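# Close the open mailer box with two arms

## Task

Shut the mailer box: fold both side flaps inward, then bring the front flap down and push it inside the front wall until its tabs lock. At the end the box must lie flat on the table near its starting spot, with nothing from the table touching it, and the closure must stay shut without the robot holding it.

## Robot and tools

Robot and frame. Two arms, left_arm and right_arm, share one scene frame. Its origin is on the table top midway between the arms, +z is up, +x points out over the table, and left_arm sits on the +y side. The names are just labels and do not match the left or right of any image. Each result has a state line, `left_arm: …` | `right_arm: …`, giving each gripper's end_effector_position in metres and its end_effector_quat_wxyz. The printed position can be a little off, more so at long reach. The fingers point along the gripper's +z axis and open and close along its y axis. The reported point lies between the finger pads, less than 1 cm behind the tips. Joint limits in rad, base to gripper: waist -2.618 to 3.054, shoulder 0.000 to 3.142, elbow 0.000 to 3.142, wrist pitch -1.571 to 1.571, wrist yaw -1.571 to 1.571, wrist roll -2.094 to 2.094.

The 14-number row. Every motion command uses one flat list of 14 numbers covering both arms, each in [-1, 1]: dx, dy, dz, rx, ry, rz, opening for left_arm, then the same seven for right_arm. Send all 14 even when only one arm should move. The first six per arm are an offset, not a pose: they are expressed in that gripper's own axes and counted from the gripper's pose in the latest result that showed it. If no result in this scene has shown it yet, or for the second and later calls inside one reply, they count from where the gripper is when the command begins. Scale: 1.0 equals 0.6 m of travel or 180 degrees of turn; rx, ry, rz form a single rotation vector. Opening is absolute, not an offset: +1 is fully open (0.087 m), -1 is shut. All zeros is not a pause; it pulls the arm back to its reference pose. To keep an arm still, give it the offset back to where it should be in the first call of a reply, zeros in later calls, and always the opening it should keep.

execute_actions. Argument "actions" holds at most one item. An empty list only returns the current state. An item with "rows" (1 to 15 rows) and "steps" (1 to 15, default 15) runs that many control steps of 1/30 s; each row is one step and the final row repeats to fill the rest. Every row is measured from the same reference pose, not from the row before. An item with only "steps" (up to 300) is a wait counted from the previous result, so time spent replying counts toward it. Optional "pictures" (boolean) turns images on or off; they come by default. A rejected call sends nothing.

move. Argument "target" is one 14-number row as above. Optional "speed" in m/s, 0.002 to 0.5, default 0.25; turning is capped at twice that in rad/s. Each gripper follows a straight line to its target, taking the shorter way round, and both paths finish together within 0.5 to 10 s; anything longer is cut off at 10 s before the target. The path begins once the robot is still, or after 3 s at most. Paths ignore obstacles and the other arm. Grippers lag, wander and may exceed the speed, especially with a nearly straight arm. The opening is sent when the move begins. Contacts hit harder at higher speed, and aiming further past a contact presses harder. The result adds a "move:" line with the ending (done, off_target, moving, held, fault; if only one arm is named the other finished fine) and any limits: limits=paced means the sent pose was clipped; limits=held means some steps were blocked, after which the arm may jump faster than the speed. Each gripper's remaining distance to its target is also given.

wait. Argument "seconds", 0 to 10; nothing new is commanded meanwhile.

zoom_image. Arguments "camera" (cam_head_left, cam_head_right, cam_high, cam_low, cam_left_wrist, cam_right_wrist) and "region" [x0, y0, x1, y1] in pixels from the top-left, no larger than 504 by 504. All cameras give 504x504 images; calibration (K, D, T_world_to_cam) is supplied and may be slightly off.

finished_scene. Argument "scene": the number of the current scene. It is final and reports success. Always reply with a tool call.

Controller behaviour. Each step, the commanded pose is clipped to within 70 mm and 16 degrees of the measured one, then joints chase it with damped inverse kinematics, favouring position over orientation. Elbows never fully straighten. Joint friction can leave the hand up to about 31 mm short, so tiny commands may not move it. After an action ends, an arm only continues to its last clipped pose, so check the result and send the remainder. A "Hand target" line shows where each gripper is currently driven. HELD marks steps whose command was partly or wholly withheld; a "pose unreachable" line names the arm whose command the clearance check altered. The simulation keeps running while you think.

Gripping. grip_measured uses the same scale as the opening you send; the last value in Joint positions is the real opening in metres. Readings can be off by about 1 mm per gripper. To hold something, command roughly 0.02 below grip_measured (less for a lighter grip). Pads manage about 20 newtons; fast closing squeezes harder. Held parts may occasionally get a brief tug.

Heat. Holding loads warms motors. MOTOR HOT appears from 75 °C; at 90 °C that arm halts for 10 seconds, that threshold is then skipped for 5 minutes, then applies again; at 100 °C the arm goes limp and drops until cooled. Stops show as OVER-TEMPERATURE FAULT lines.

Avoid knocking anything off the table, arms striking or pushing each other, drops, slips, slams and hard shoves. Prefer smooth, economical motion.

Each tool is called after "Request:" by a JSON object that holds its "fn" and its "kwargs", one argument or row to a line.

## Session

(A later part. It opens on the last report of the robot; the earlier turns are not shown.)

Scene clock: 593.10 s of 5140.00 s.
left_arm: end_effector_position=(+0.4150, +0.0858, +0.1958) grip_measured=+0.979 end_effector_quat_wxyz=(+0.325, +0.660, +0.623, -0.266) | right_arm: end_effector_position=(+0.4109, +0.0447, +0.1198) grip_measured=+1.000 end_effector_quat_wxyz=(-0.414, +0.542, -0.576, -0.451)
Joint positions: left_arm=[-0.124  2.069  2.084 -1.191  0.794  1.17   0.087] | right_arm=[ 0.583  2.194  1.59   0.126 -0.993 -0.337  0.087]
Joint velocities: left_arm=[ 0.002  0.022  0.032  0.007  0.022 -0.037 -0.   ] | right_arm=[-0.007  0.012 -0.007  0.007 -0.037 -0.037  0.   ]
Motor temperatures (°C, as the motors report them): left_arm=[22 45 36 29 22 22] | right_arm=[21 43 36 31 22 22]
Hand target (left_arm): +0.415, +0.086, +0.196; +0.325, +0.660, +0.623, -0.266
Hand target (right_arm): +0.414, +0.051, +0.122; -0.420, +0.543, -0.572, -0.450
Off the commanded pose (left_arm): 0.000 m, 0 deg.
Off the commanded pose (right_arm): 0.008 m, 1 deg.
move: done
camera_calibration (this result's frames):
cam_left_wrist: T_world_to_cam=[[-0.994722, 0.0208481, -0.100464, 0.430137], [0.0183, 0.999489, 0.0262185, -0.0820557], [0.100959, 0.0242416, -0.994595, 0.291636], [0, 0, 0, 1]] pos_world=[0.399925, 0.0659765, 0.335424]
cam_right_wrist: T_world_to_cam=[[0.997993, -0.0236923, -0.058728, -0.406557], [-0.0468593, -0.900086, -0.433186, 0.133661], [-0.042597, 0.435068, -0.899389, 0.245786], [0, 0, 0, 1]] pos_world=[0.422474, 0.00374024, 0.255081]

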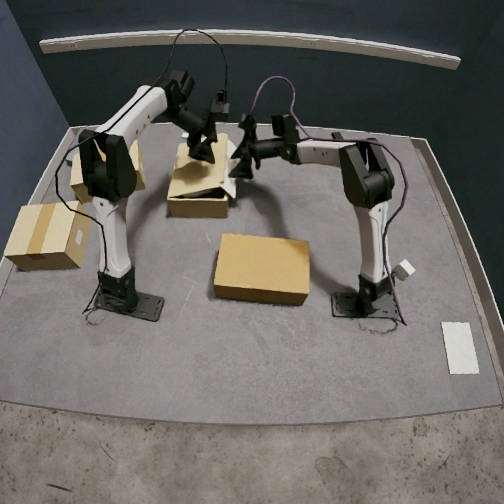

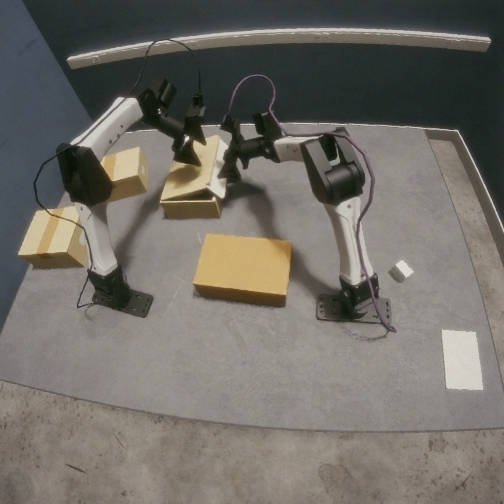

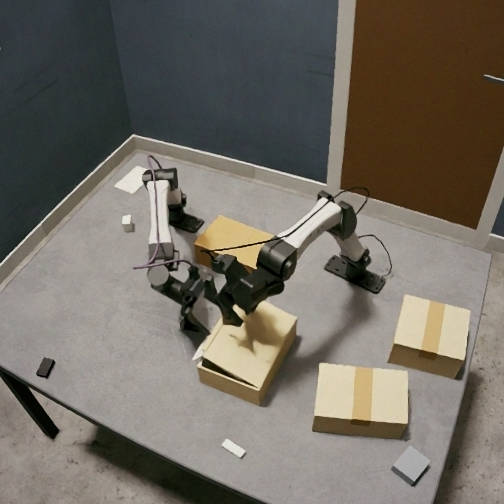

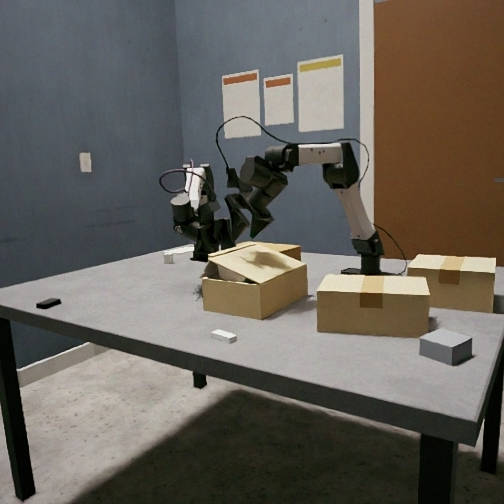

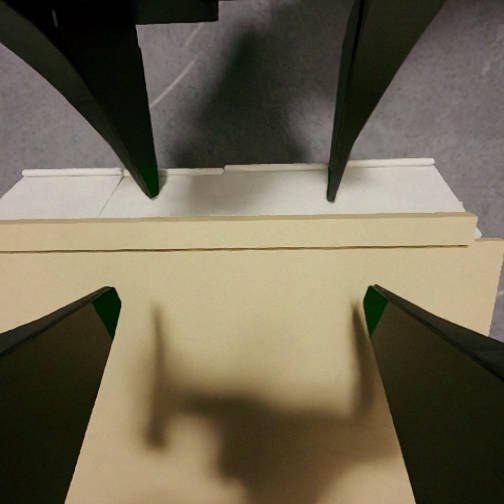

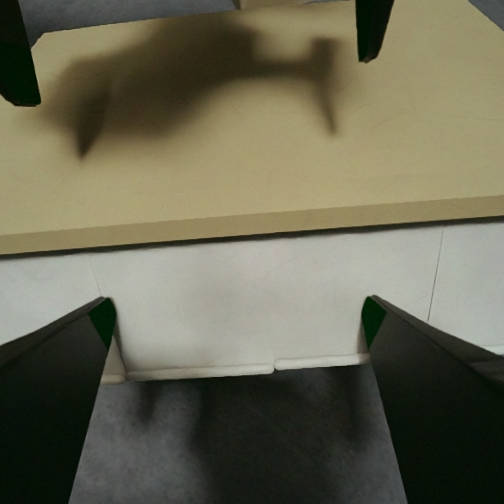

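Request:
{"fn": "move", "kwargs": {
  "target": [0.247,0,-0.205,0,0,0,1, 0,0,0,0,0,0,1]
}}

Request:
{"fn": "move", "kwargs": {
  "target": [0.1,0,0.087,0,0,0,1, 0,0,0,0,0,0,1],
  "speed": 0.1
}}

Scene clock: 598.07 s of 5140.00 s.
left_arm: end_effector_position=(+0.4191, +0.2782, +0.1653) grip_measured=+0.979 end_effector_quat_wxyz=(+0.337, +0.653, +0.632, -0.245) | right_arm: end_effector_position=(+0.4109, +0.0447, +0.1197) grip_measured=+1.000 end_effector_quat_wxyz=(-0.414, +0.542, -0.576, -0.451)
Joint positions: left_arm=[ 0.342  2.117  2.059 -1.553  0.859  1.796  0.087] | right_arm=[ 0.583  2.194  1.59   0.126 -0.992 -0.336  0.087]
Joint velocities: left_arm=[-0.012 -0.002 -0.002 -0.051  0.081  0.037 -0.001] | right_arm=[-0.007  0.007 -0.012 -0.022  0.007  0.007  0.   ]
Motor temperatures (°C, as the motors report them): left_arm=[22 45 36 28 22 22] | right_arm=[21 43 36 31 22 22]
Hand target (left_arm): +0.419, +0.276, +0.164; +0.331, +0.657, +0.630, -0.248
Hand target (right_arm): +0.411, +0.045, +0.120; -0.414, +0.542, -0.576, -0.451
Off the commanded pose (left_arm): 0.004 m, 3 deg.
Off the commanded pose (right_arm): 0.000 m, 0 deg.
joint sent to its limit (left arm) — the command would take joint 4 (wrist pitch) past its lower limit, so that joint was sent only as far as its limit.
After step 90, 0.60 s passed at rest.
move: off_target (left_arm)
camera_calibration (this result's frames):
cam_left_wrist: T_world_to_cam=[[-0.990906, -0.0178667, -0.133368, 0.441777], [-0.0230421, 0.999036, 0.0373635, -0.258005], [0.132572, 0.0400968, -0.990362, 0.2379], [0, 0, 0, 1]] pos_world=[0.400275, 0.25611, 0.304166]
cam_right_wrist: T_world_to_cam=[[0.997893, -0.0244231, -0.060108, -0.406318], [-0.0481101, -0.900124, -0.432968, 0.134132], [-0.0435303, 0.434948, -0.899403, 0.246163], [0, 0, 0, 1]] pos_world=[0.42263, 0.00374404, 0.255052]

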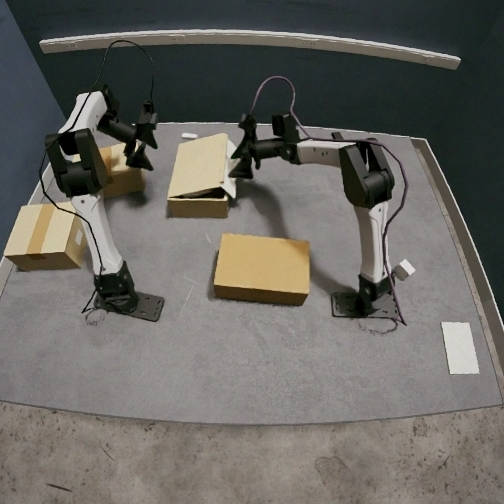

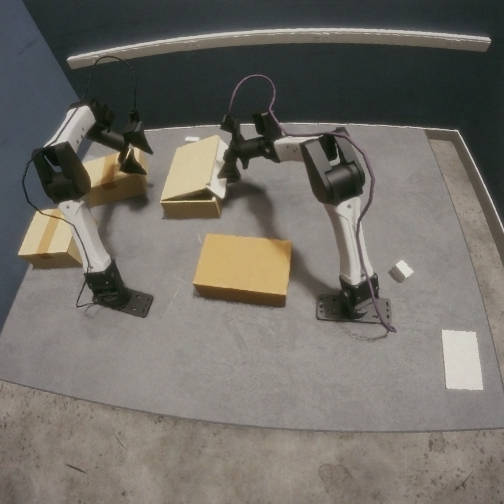

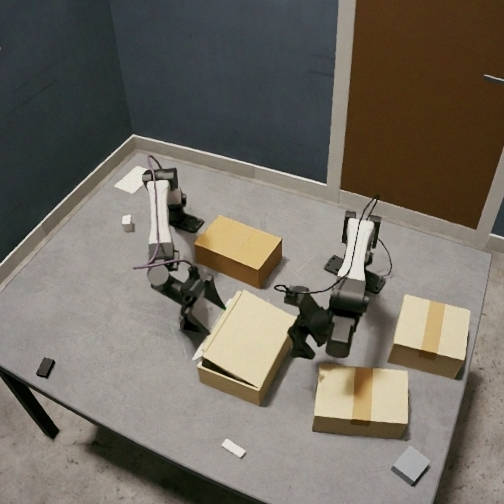

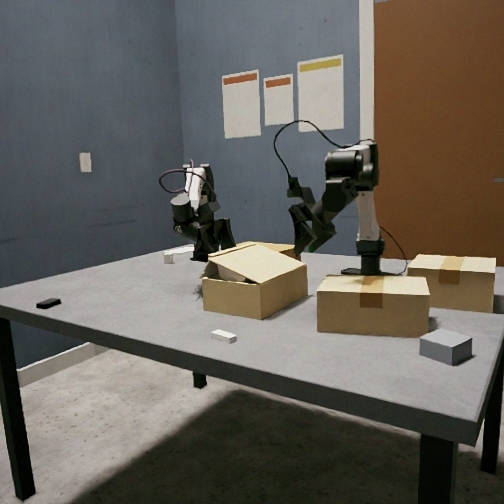

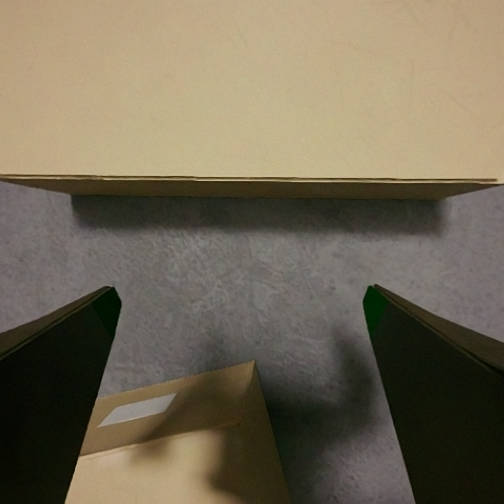

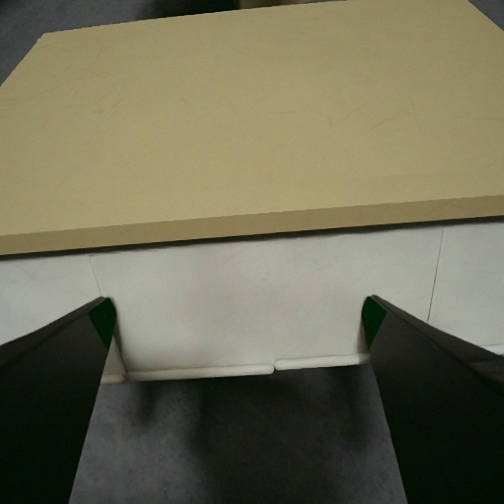

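Scene clock: 599.40 s of 5140.00 s.
left_arm: end_effector_position=(+0.4298, +0.2799, +0.0983) grip_measured=+0.979 end_effector_quat_wxyz=(+0.342, +0.656, +0.629, -0.238) | right_arm: end_effector_position=(+0.4109, +0.0447, +0.1197) grip_measured=+1.000 end_effector_quat_wxyz=(-0.414, +0.542, -0.576, -0.451)
Joint positions: left_arm=[ 0.342  2.13   1.813 -1.274  0.86   1.796  0.087] | right_arm=[ 0.583  2.194  1.59   0.126 -0.992 -0.336  0.087]
Joint velocities: left_arm=[ 0.002 -0.017  0.002  0.007  0.051 -0.051  0.   ] | right_arm=[-0.002  0.007 -0.007 -0.022 -0.081 -0.007  0.   ]
Motor temperatures (°C, as the motors report them): left_arm=[22 45 36 28 22 22] | right_arm=[21 43 36 31 22 22]
Hand target (left_arm): +0.428, +0.279, +0.086; +0.337, +0.653, +0.632, -0.245
Hand target (right_arm): +0.411, +0.045, +0.120; -0.414, +0.542, -0.576, -0.451
Off the commanded pose (left_arm): 0.012 m, 1 deg.
Off the commanded pose (right_arm): 0.000 m, 0 deg.
move: off_target (left_arm)
camera_calibration (this result's frames):
cam_left_wrist: T_world_to_cam=[[-0.988137, -0.0175796, -0.152564, 0.444056], [-0.0238171, 0.998949, 0.0391537, -0.256781], [0.151716, 0.0423228, -0.987518, 0.160952], [0, 0, 0, 1]] pos_world=[0.408254, 0.257506, 0.236744]
cam_right_wrist: T_world_to_cam=[[0.997893, -0.0244231, -0.060108, -0.406318], [-0.0481101, -0.900124, -0.432968, 0.134132], [-0.0435303, 0.434948, -0.899403, 0.246163], [0, 0, 0, 1]] pos_world=[0.42263, 0.00374404, 0.255052]

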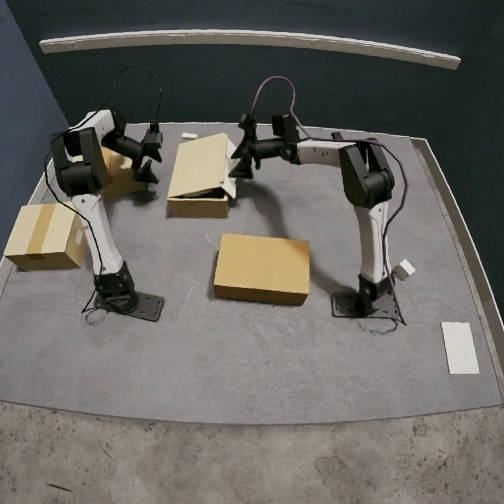

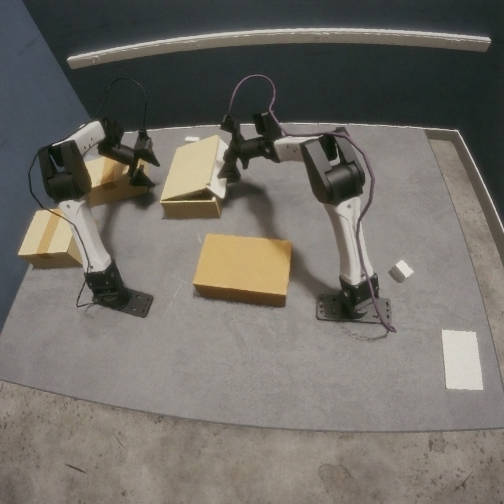

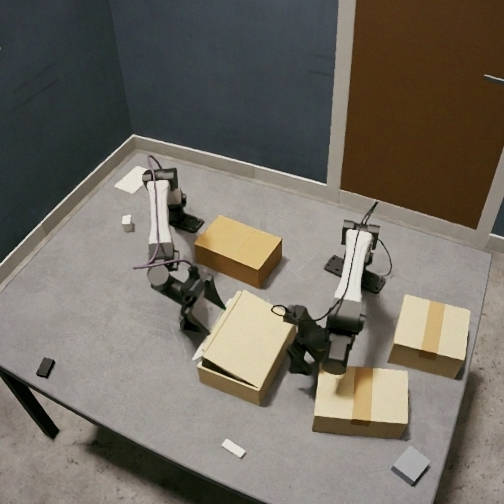

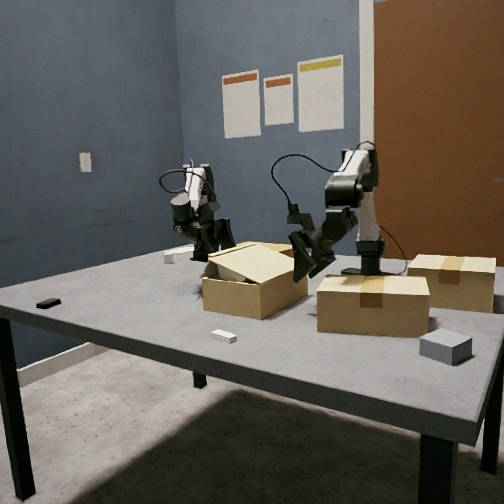

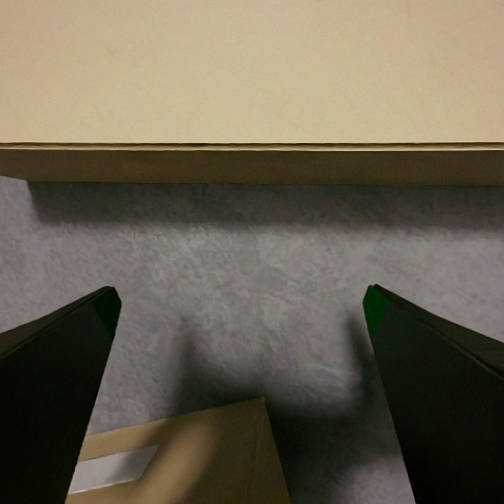

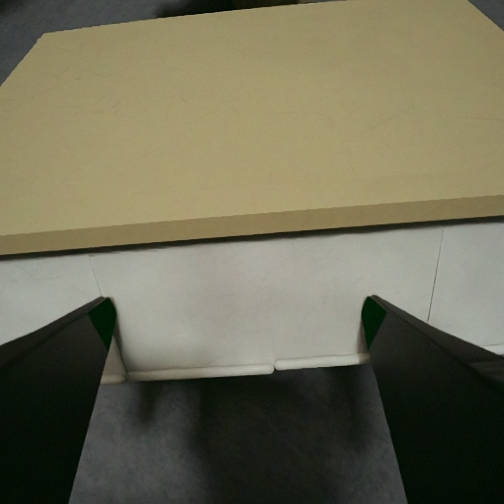

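Request:
{"fn": "move", "kwargs": {
  "target": [-0.025,-0.03,0.075,0.04,0,0,1, -0.065,0,0,0,0,0,1],
  "speed": 0.05
}}

Scene clock: 607.00 s of 5140.00 s.
left_arm: end_effector_position=(+0.4239, +0.2403, +0.0909) grip_measured=+0.979 end_effector_quat_wxyz=(+0.321, +0.679, +0.607, -0.260) | right_arm: end_effector_position=(+0.4156, +0.0503, +0.1432) grip_measured=+1.000 end_effector_quat_wxyz=(-0.410, +0.541, -0.579, -0.452)
Joint positions: left_arm=[ 0.246  2.146  1.813 -1.271  0.85   1.777  0.087] | right_arm=[ 0.588  2.194  1.693  0.017 -0.988 -0.332  0.087]
Joint velocities: left_arm=[ 0.002  0.012 -0.022  0.007  0.007  0.007 -0.001] | right_arm=[-0.007 -0.007 -0.002 -0.081  0.007 -0.11   0.   ]
Motor temperatures (°C, as the motors report them): left_arm=[22 45 36 28 22 22] | right_arm=[21 44 36 31 22 22]
Hand target (left_arm): +0.416, +0.236, +0.078; +0.302, +0.676, +0.612, -0.278
Hand target (right_arm): +0.414, +0.054, +0.157; -0.414, +0.542, -0.576, -0.451
Off the commanded pose (left_arm): 0.016 m, 3 deg.
Off the commanded pose (right_arm): 0.015 m, 1 deg.
After step 90, 3.07 s passed at rest.
move: off_target (left_arm, right_arm)
camera_calibration (this result's frames):
cam_left_wrist: T_world_to_cam=[[-0.990169, 0.0659871, -0.12333, 0.414571], [0.060916, 0.997153, 0.0444501, -0.253049], [0.125912, 0.0365003, -0.99137, 0.168877], [0, 0, 0, 1]] pos_world=[0.404647, 0.218808, 0.229797]
cam_right_wrist: T_world_to_cam=[[0.997348, -0.0244904, -0.068539, -0.407975], [-0.0515586, -0.902396, -0.427812, 0.150348], [-0.0513721, 0.430211, -0.901265, 0.268814], [0, 0, 0, 1]] pos_world=[0.428454, 0.0100348, 0.278631]

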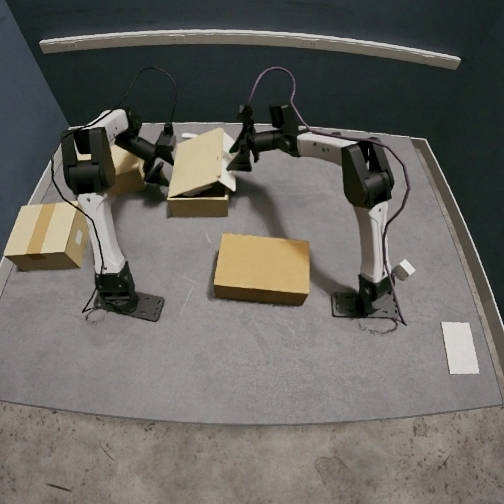

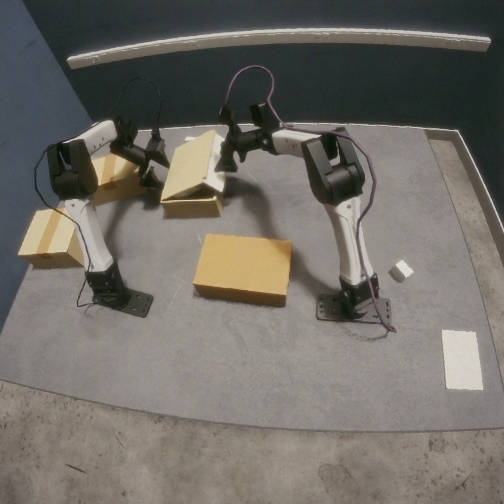

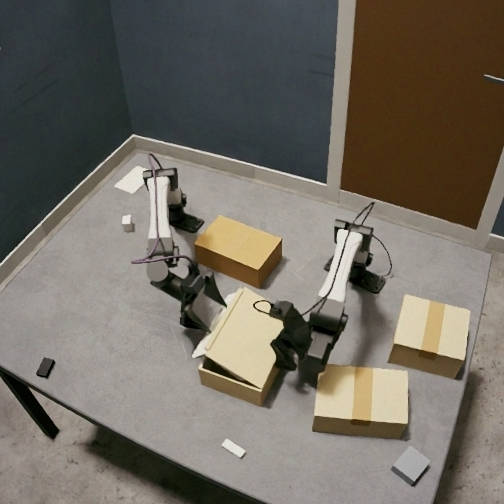

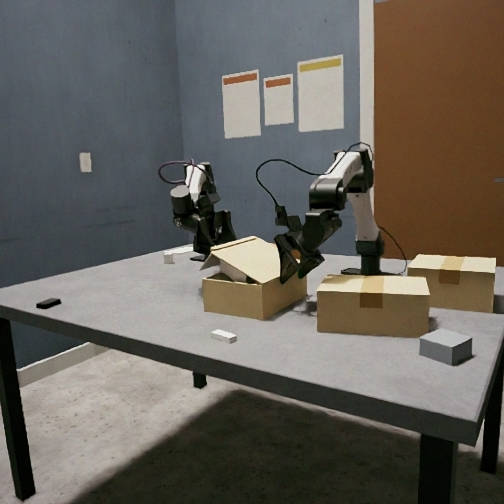

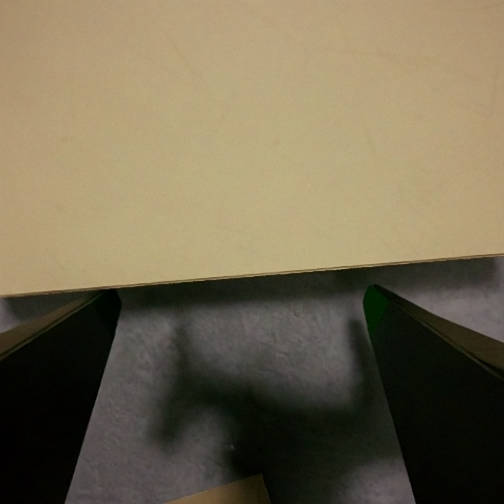

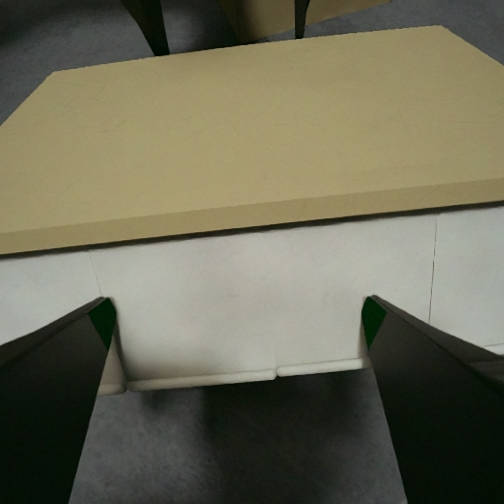

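Request:
{"fn": "move", "kwargs": {
  "target": [0,0,0,0,0,0,1, -0.02,0,0.07,0,0,0,1],
  "speed": 0.04
}}

Scene clock: 609.60 s of 5140.00 s.
left_arm: end_effector_position=(+0.4247, +0.2407, +0.0907) grip_measured=+0.979 end_effector_quat_wxyz=(+0.321, +0.680, +0.607, -0.258) | right_arm: end_effector_position=(+0.4151, +0.0875, +0.1477) grip_measured=+1.000 end_effector_quat_wxyz=(-0.411, +0.543, -0.574, -0.454)
Joint positions: left_arm=[ 0.246  2.146  1.813 -1.268  0.849  1.776  0.087] | right_arm=[ 0.65   2.27   1.819  0.013 -0.942 -0.284  0.087]
Joint velocities: left_arm=[-0.002 -0.002 -0.012 -0.007  0.051 -0.037  0.   ] | right_arm=[-0.017 -0.007 -0.007 -0.022  0.037  0.051  0.   ]
Motor temperatures (°C, as the motors report them): left_arm=[22 45 36 28 22 22] | right_arm=[21 45 37 31 22 22]
Hand target (left_arm): +0.424, +0.240, +0.091; +0.321, +0.679, +0.607, -0.260
Hand target (right_arm): +0.416, +0.094, +0.144; -0.410, +0.541, -0.579, -0.451
Off the commanded pose (left_arm): 0.001 m, 0 deg.
Off the commanded pose (right_arm): 0.008 m, 1 deg.
move: done
camera_calibration (this result's frames):
cam_left_wrist: T_world_to_cam=[[-0.989814, 0.06582, -0.126239, 0.415449], [0.0603344, 0.99708, 0.0468003, -0.253381], [0.12895, 0.0387071, -0.990895, 0.166705], [0, 0, 0, 1]] pos_world=[0.405008, 0.218844, 0.229492]
cam_right_wrist: T_world_to_cam=[[0.99783, -0.0156184, -0.0639663, -0.407957], [-0.0419564, -0.899521, -0.434859, 0.182625], [-0.0507472, 0.436599, -0.898224, 0.255592], [0, 0, 0, 1]] pos_world=[0.427705, 0.0463126, 0.282899]

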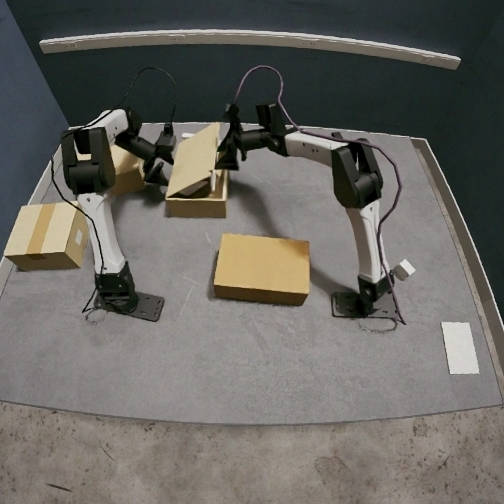

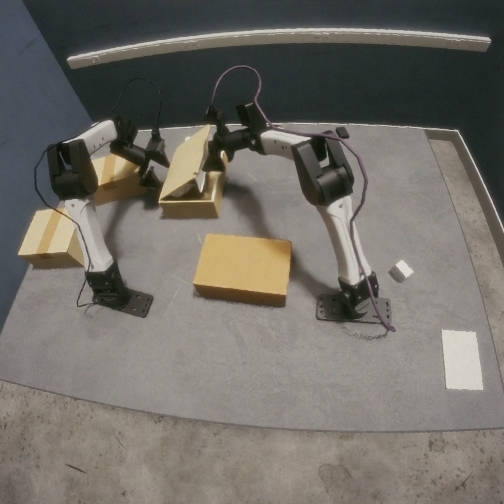

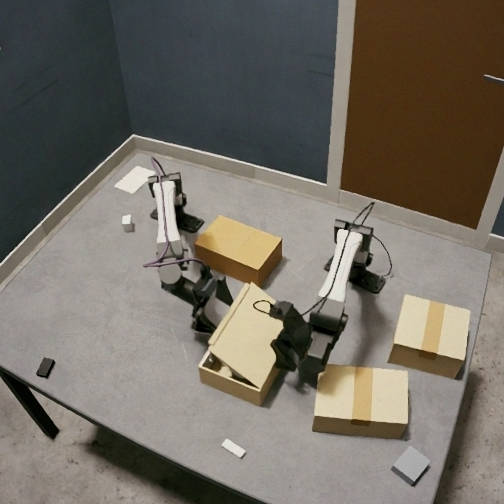

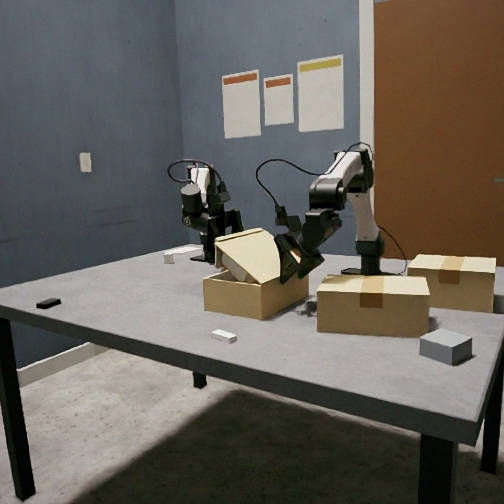

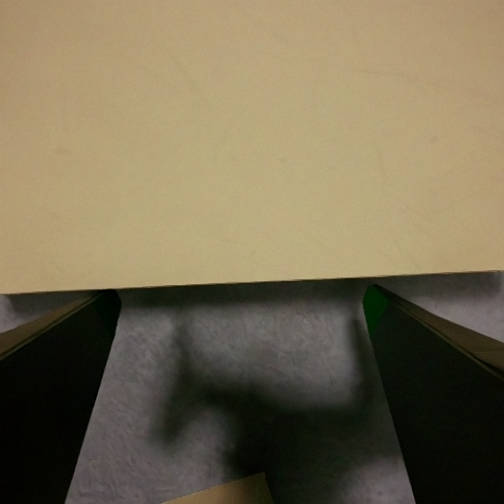

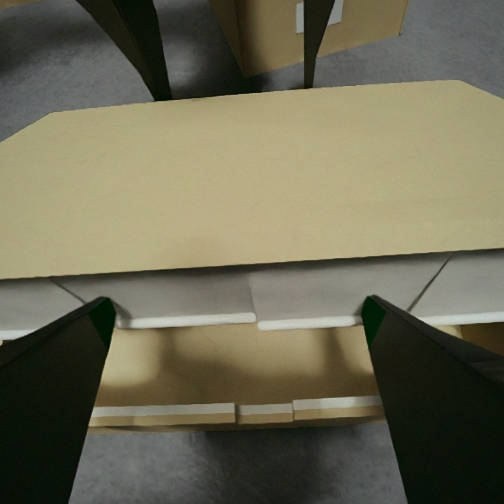

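Request:
{"fn": "move", "kwargs": {
  "target": [0,0,0,0,0,0,1, 0.075,0,0,0,0.1,0,1],
  "speed": 0.04
}}

Scene clock: 615.60 s of 5140.00 s.
left_arm: end_effector_position=(+0.4247, +0.2407, +0.0907) grip_measured=+0.979 end_effector_quat_wxyz=(+0.321, +0.680, +0.607, -0.258) | right_arm: end_effector_position=(+0.4140, +0.0711, +0.1080) grip_measured=+1.000 end_effector_quat_wxyz=(-0.319, +0.601, -0.634, -0.368)
Joint positions: left_arm=[ 0.246  2.146  1.813 -1.268  0.849  1.776  0.087] | right_arm=[ 0.673  2.389  2.136 -0.588 -0.788 -0.573  0.087]
Joint velocities: left_arm=[-0.002  0.017 -0.017 -0.022  0.007 -0.037  0.001] | right_arm=[-0.002  0.007 -0.002  0.022 -0.051  0.051  0.   ]
Motor temperatures (°C, as the motors report them): left_arm=[22 46 36 27 22 22] | right_arm=[21 45 37 31 22 22]
Hand target (left_arm): +0.425, +0.241, +0.091; +0.321, +0.680, +0.607, -0.258
Hand target (right_arm): +0.412, +0.076, +0.105; -0.316, +0.607, -0.631, -0.365
Off the commanded pose (left_arm): 0.000 m, 0 deg.
Off the commanded pose (right_arm): 0.007 m, 1 deg.
move: done
camera_calibration (this result's frames):
cam_left_wrist: T_world_to_cam=[[-0.989814, 0.06582, -0.126239, 0.415449], [0.0603344, 0.99708, 0.0468003, -0.253381], [0.12895, 0.0387071, -0.990895, 0.166705], [0, 0, 0, 1]] pos_world=[0.405008, 0.218844, 0.229492]
cam_right_wrist: T_world_to_cam=[[0.997488, -0.0225134, -0.0671652, -0.408693], [-0.0322008, -0.988636, -0.146837, 0.121791], [-0.0630962, 0.148631, -0.986878, 0.262123], [0, 0, 0, 1]] pos_world=[0.428127, 0.0722465, 0.249117]

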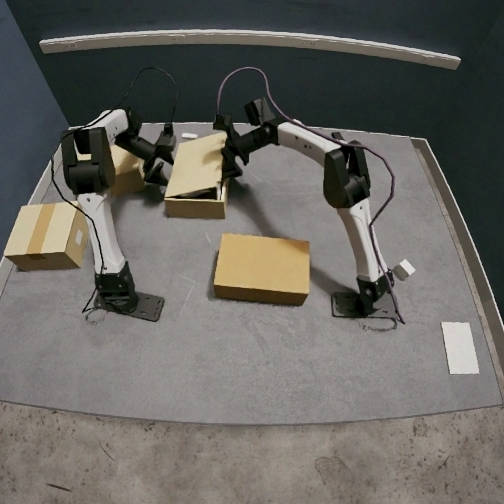

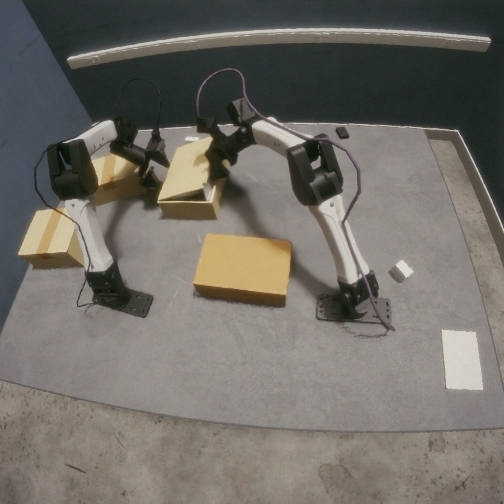

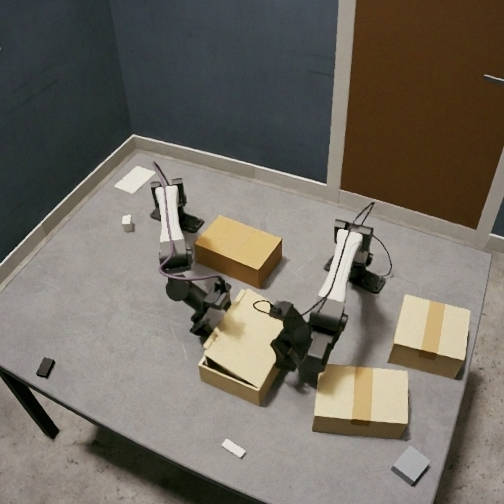

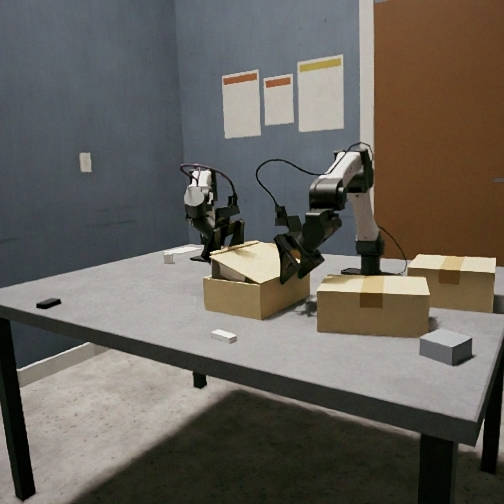

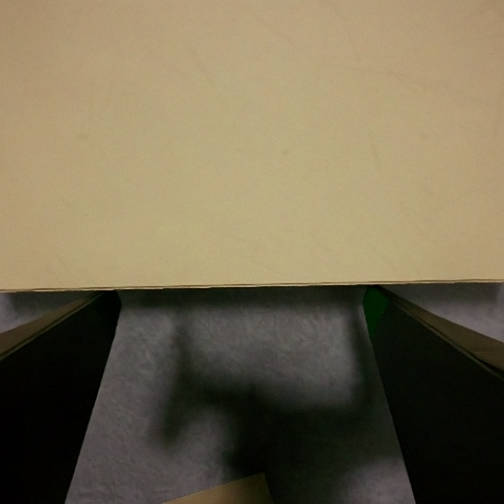

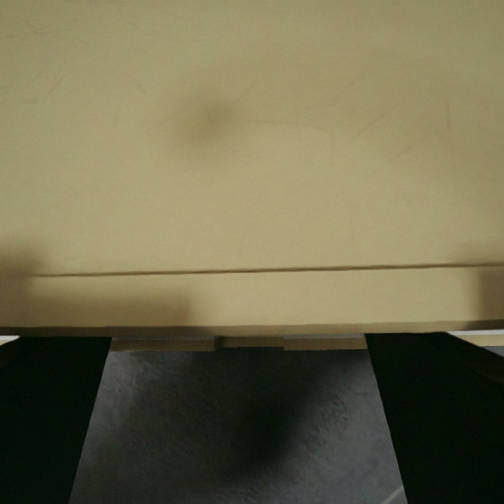

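Good. A bit further down so tips hook inside the wall.

Request:
{"fn": "move", "kwargs": {
  "target": [0,0,0,0,0,0,1, 0.04,0,0.035,0,0.08,0,1],
  "speed": 0.03
}}

Request:
{"fn": "zoom_image", "kwargs": {
  "camera": "cam_head_right",
  "region": [140,120,280,240]
}}

Scene clock: 622.33 s of 5140.00 s.
left_arm: end_effector_position=(+0.4266, +0.2440, +0.0902) grip_measured=+0.979 end_effector_quat_wxyz=(+0.322, +0.680, +0.608, -0.253) | right_arm: end_effector_position=(+0.4172, +0.0737, +0.1067) grip_measured=+1.000 end_effector_quat_wxyz=(-0.269, +0.633, -0.657, -0.307)
Joint positions: left_arm=[ 0.252  2.146  1.813 -1.26   0.843  1.776  0.087] | right_arm=[ 0.712  2.639  2.705 -1.061 -0.653 -0.668  0.087]
Joint velocities: left_arm=[ 0.007  0.012 -0.007  0.007  0.007 -0.066 -0.   ] | right_arm=[ 0.002  0.037  0.11  -0.037  0.022  0.022  0.   ]
Motor temperatures (°C, as the motors report them): left_arm=[22 47 36 27 22 22] | right_arm=[21 46 37 31 22 22]
Hand target (left_arm): +0.425, +0.241, +0.091; +0.321, +0.680, +0.607, -0.258
Hand target (right_arm): +0.411, +0.076, +0.078; -0.243, +0.640, -0.668, -0.290
Off the commanded pose (left_arm): 0.004 m, 1 deg.
Off the commanded pose (right_arm): 0.031 m, 4 deg.
move: off_target (right_arm)
camera_calibration (this result's frames):
cam_left_wrist: T_world_to_cam=[[-0.989289, 0.0610627, -0.132585, 0.418571], [0.0544313, 0.997106, 0.0530805, -0.254855], [0.135443, 0.0452951, -0.989749, 0.161315], [0, 0, 0, 1]] pos_world=[0.406111, 0.221252, 0.228685]
cam_right_wrist: T_world_to_cam=[[0.998773, -0.0197864, -0.0453933, -0.414947], [-0.0185617, -0.999456, 0.0272448, 0.100798], [-0.0459077, -0.0263688, -0.998598, 0.26767], [0, 0, 0, 1]] pos_world=[0.428597, 0.0995909, 0.245713]

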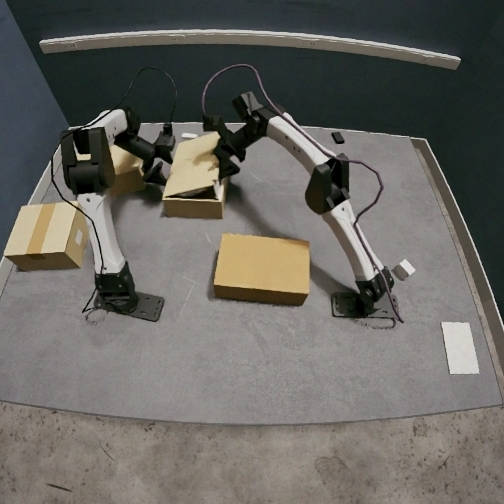

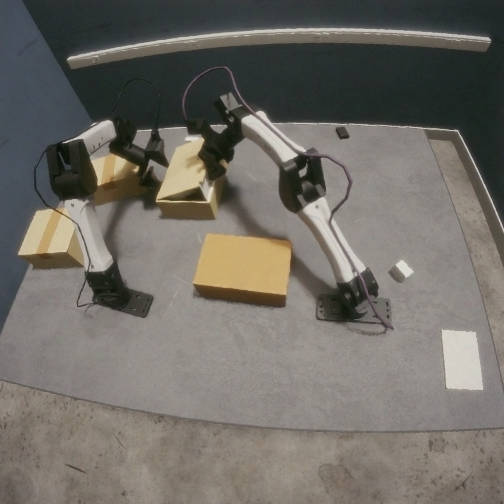

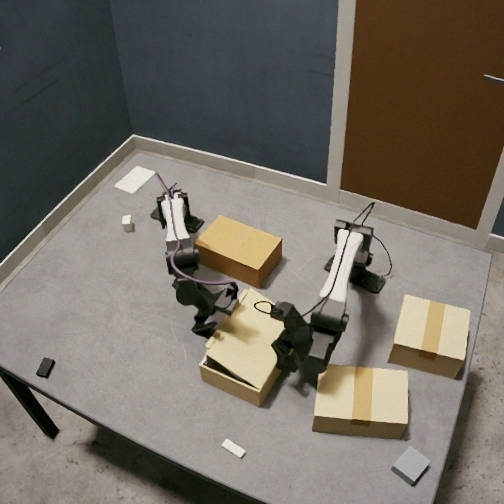

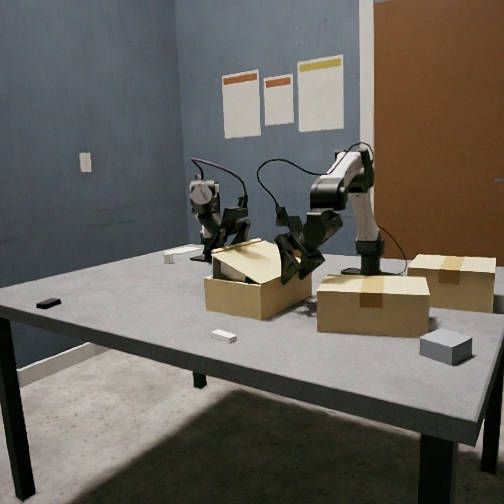

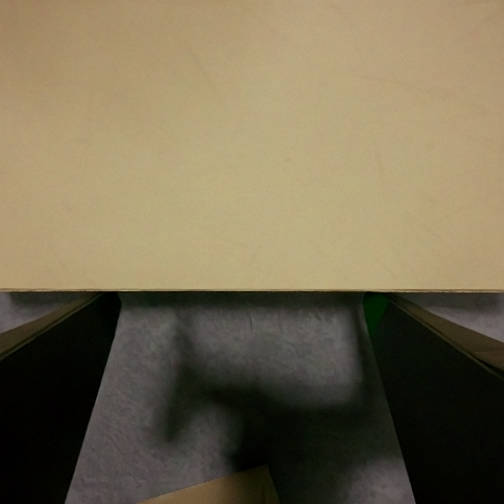

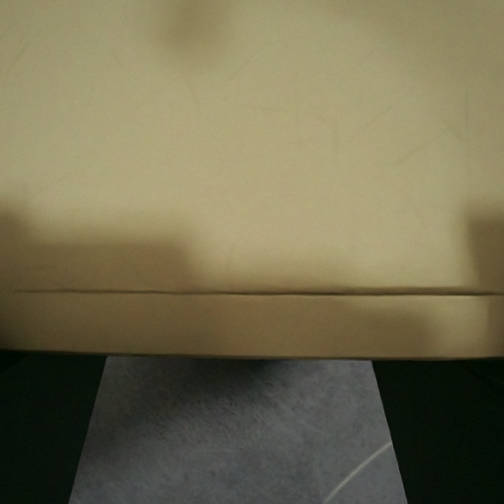

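Region (140, 120, 280, 240) of cam_head_right's 504x504 image, scaled by 3.600, with more detail than that image has; it fills the top 432 rows of this view, and the rest is white.

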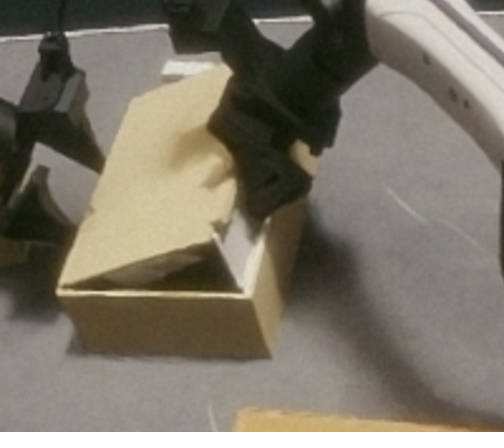

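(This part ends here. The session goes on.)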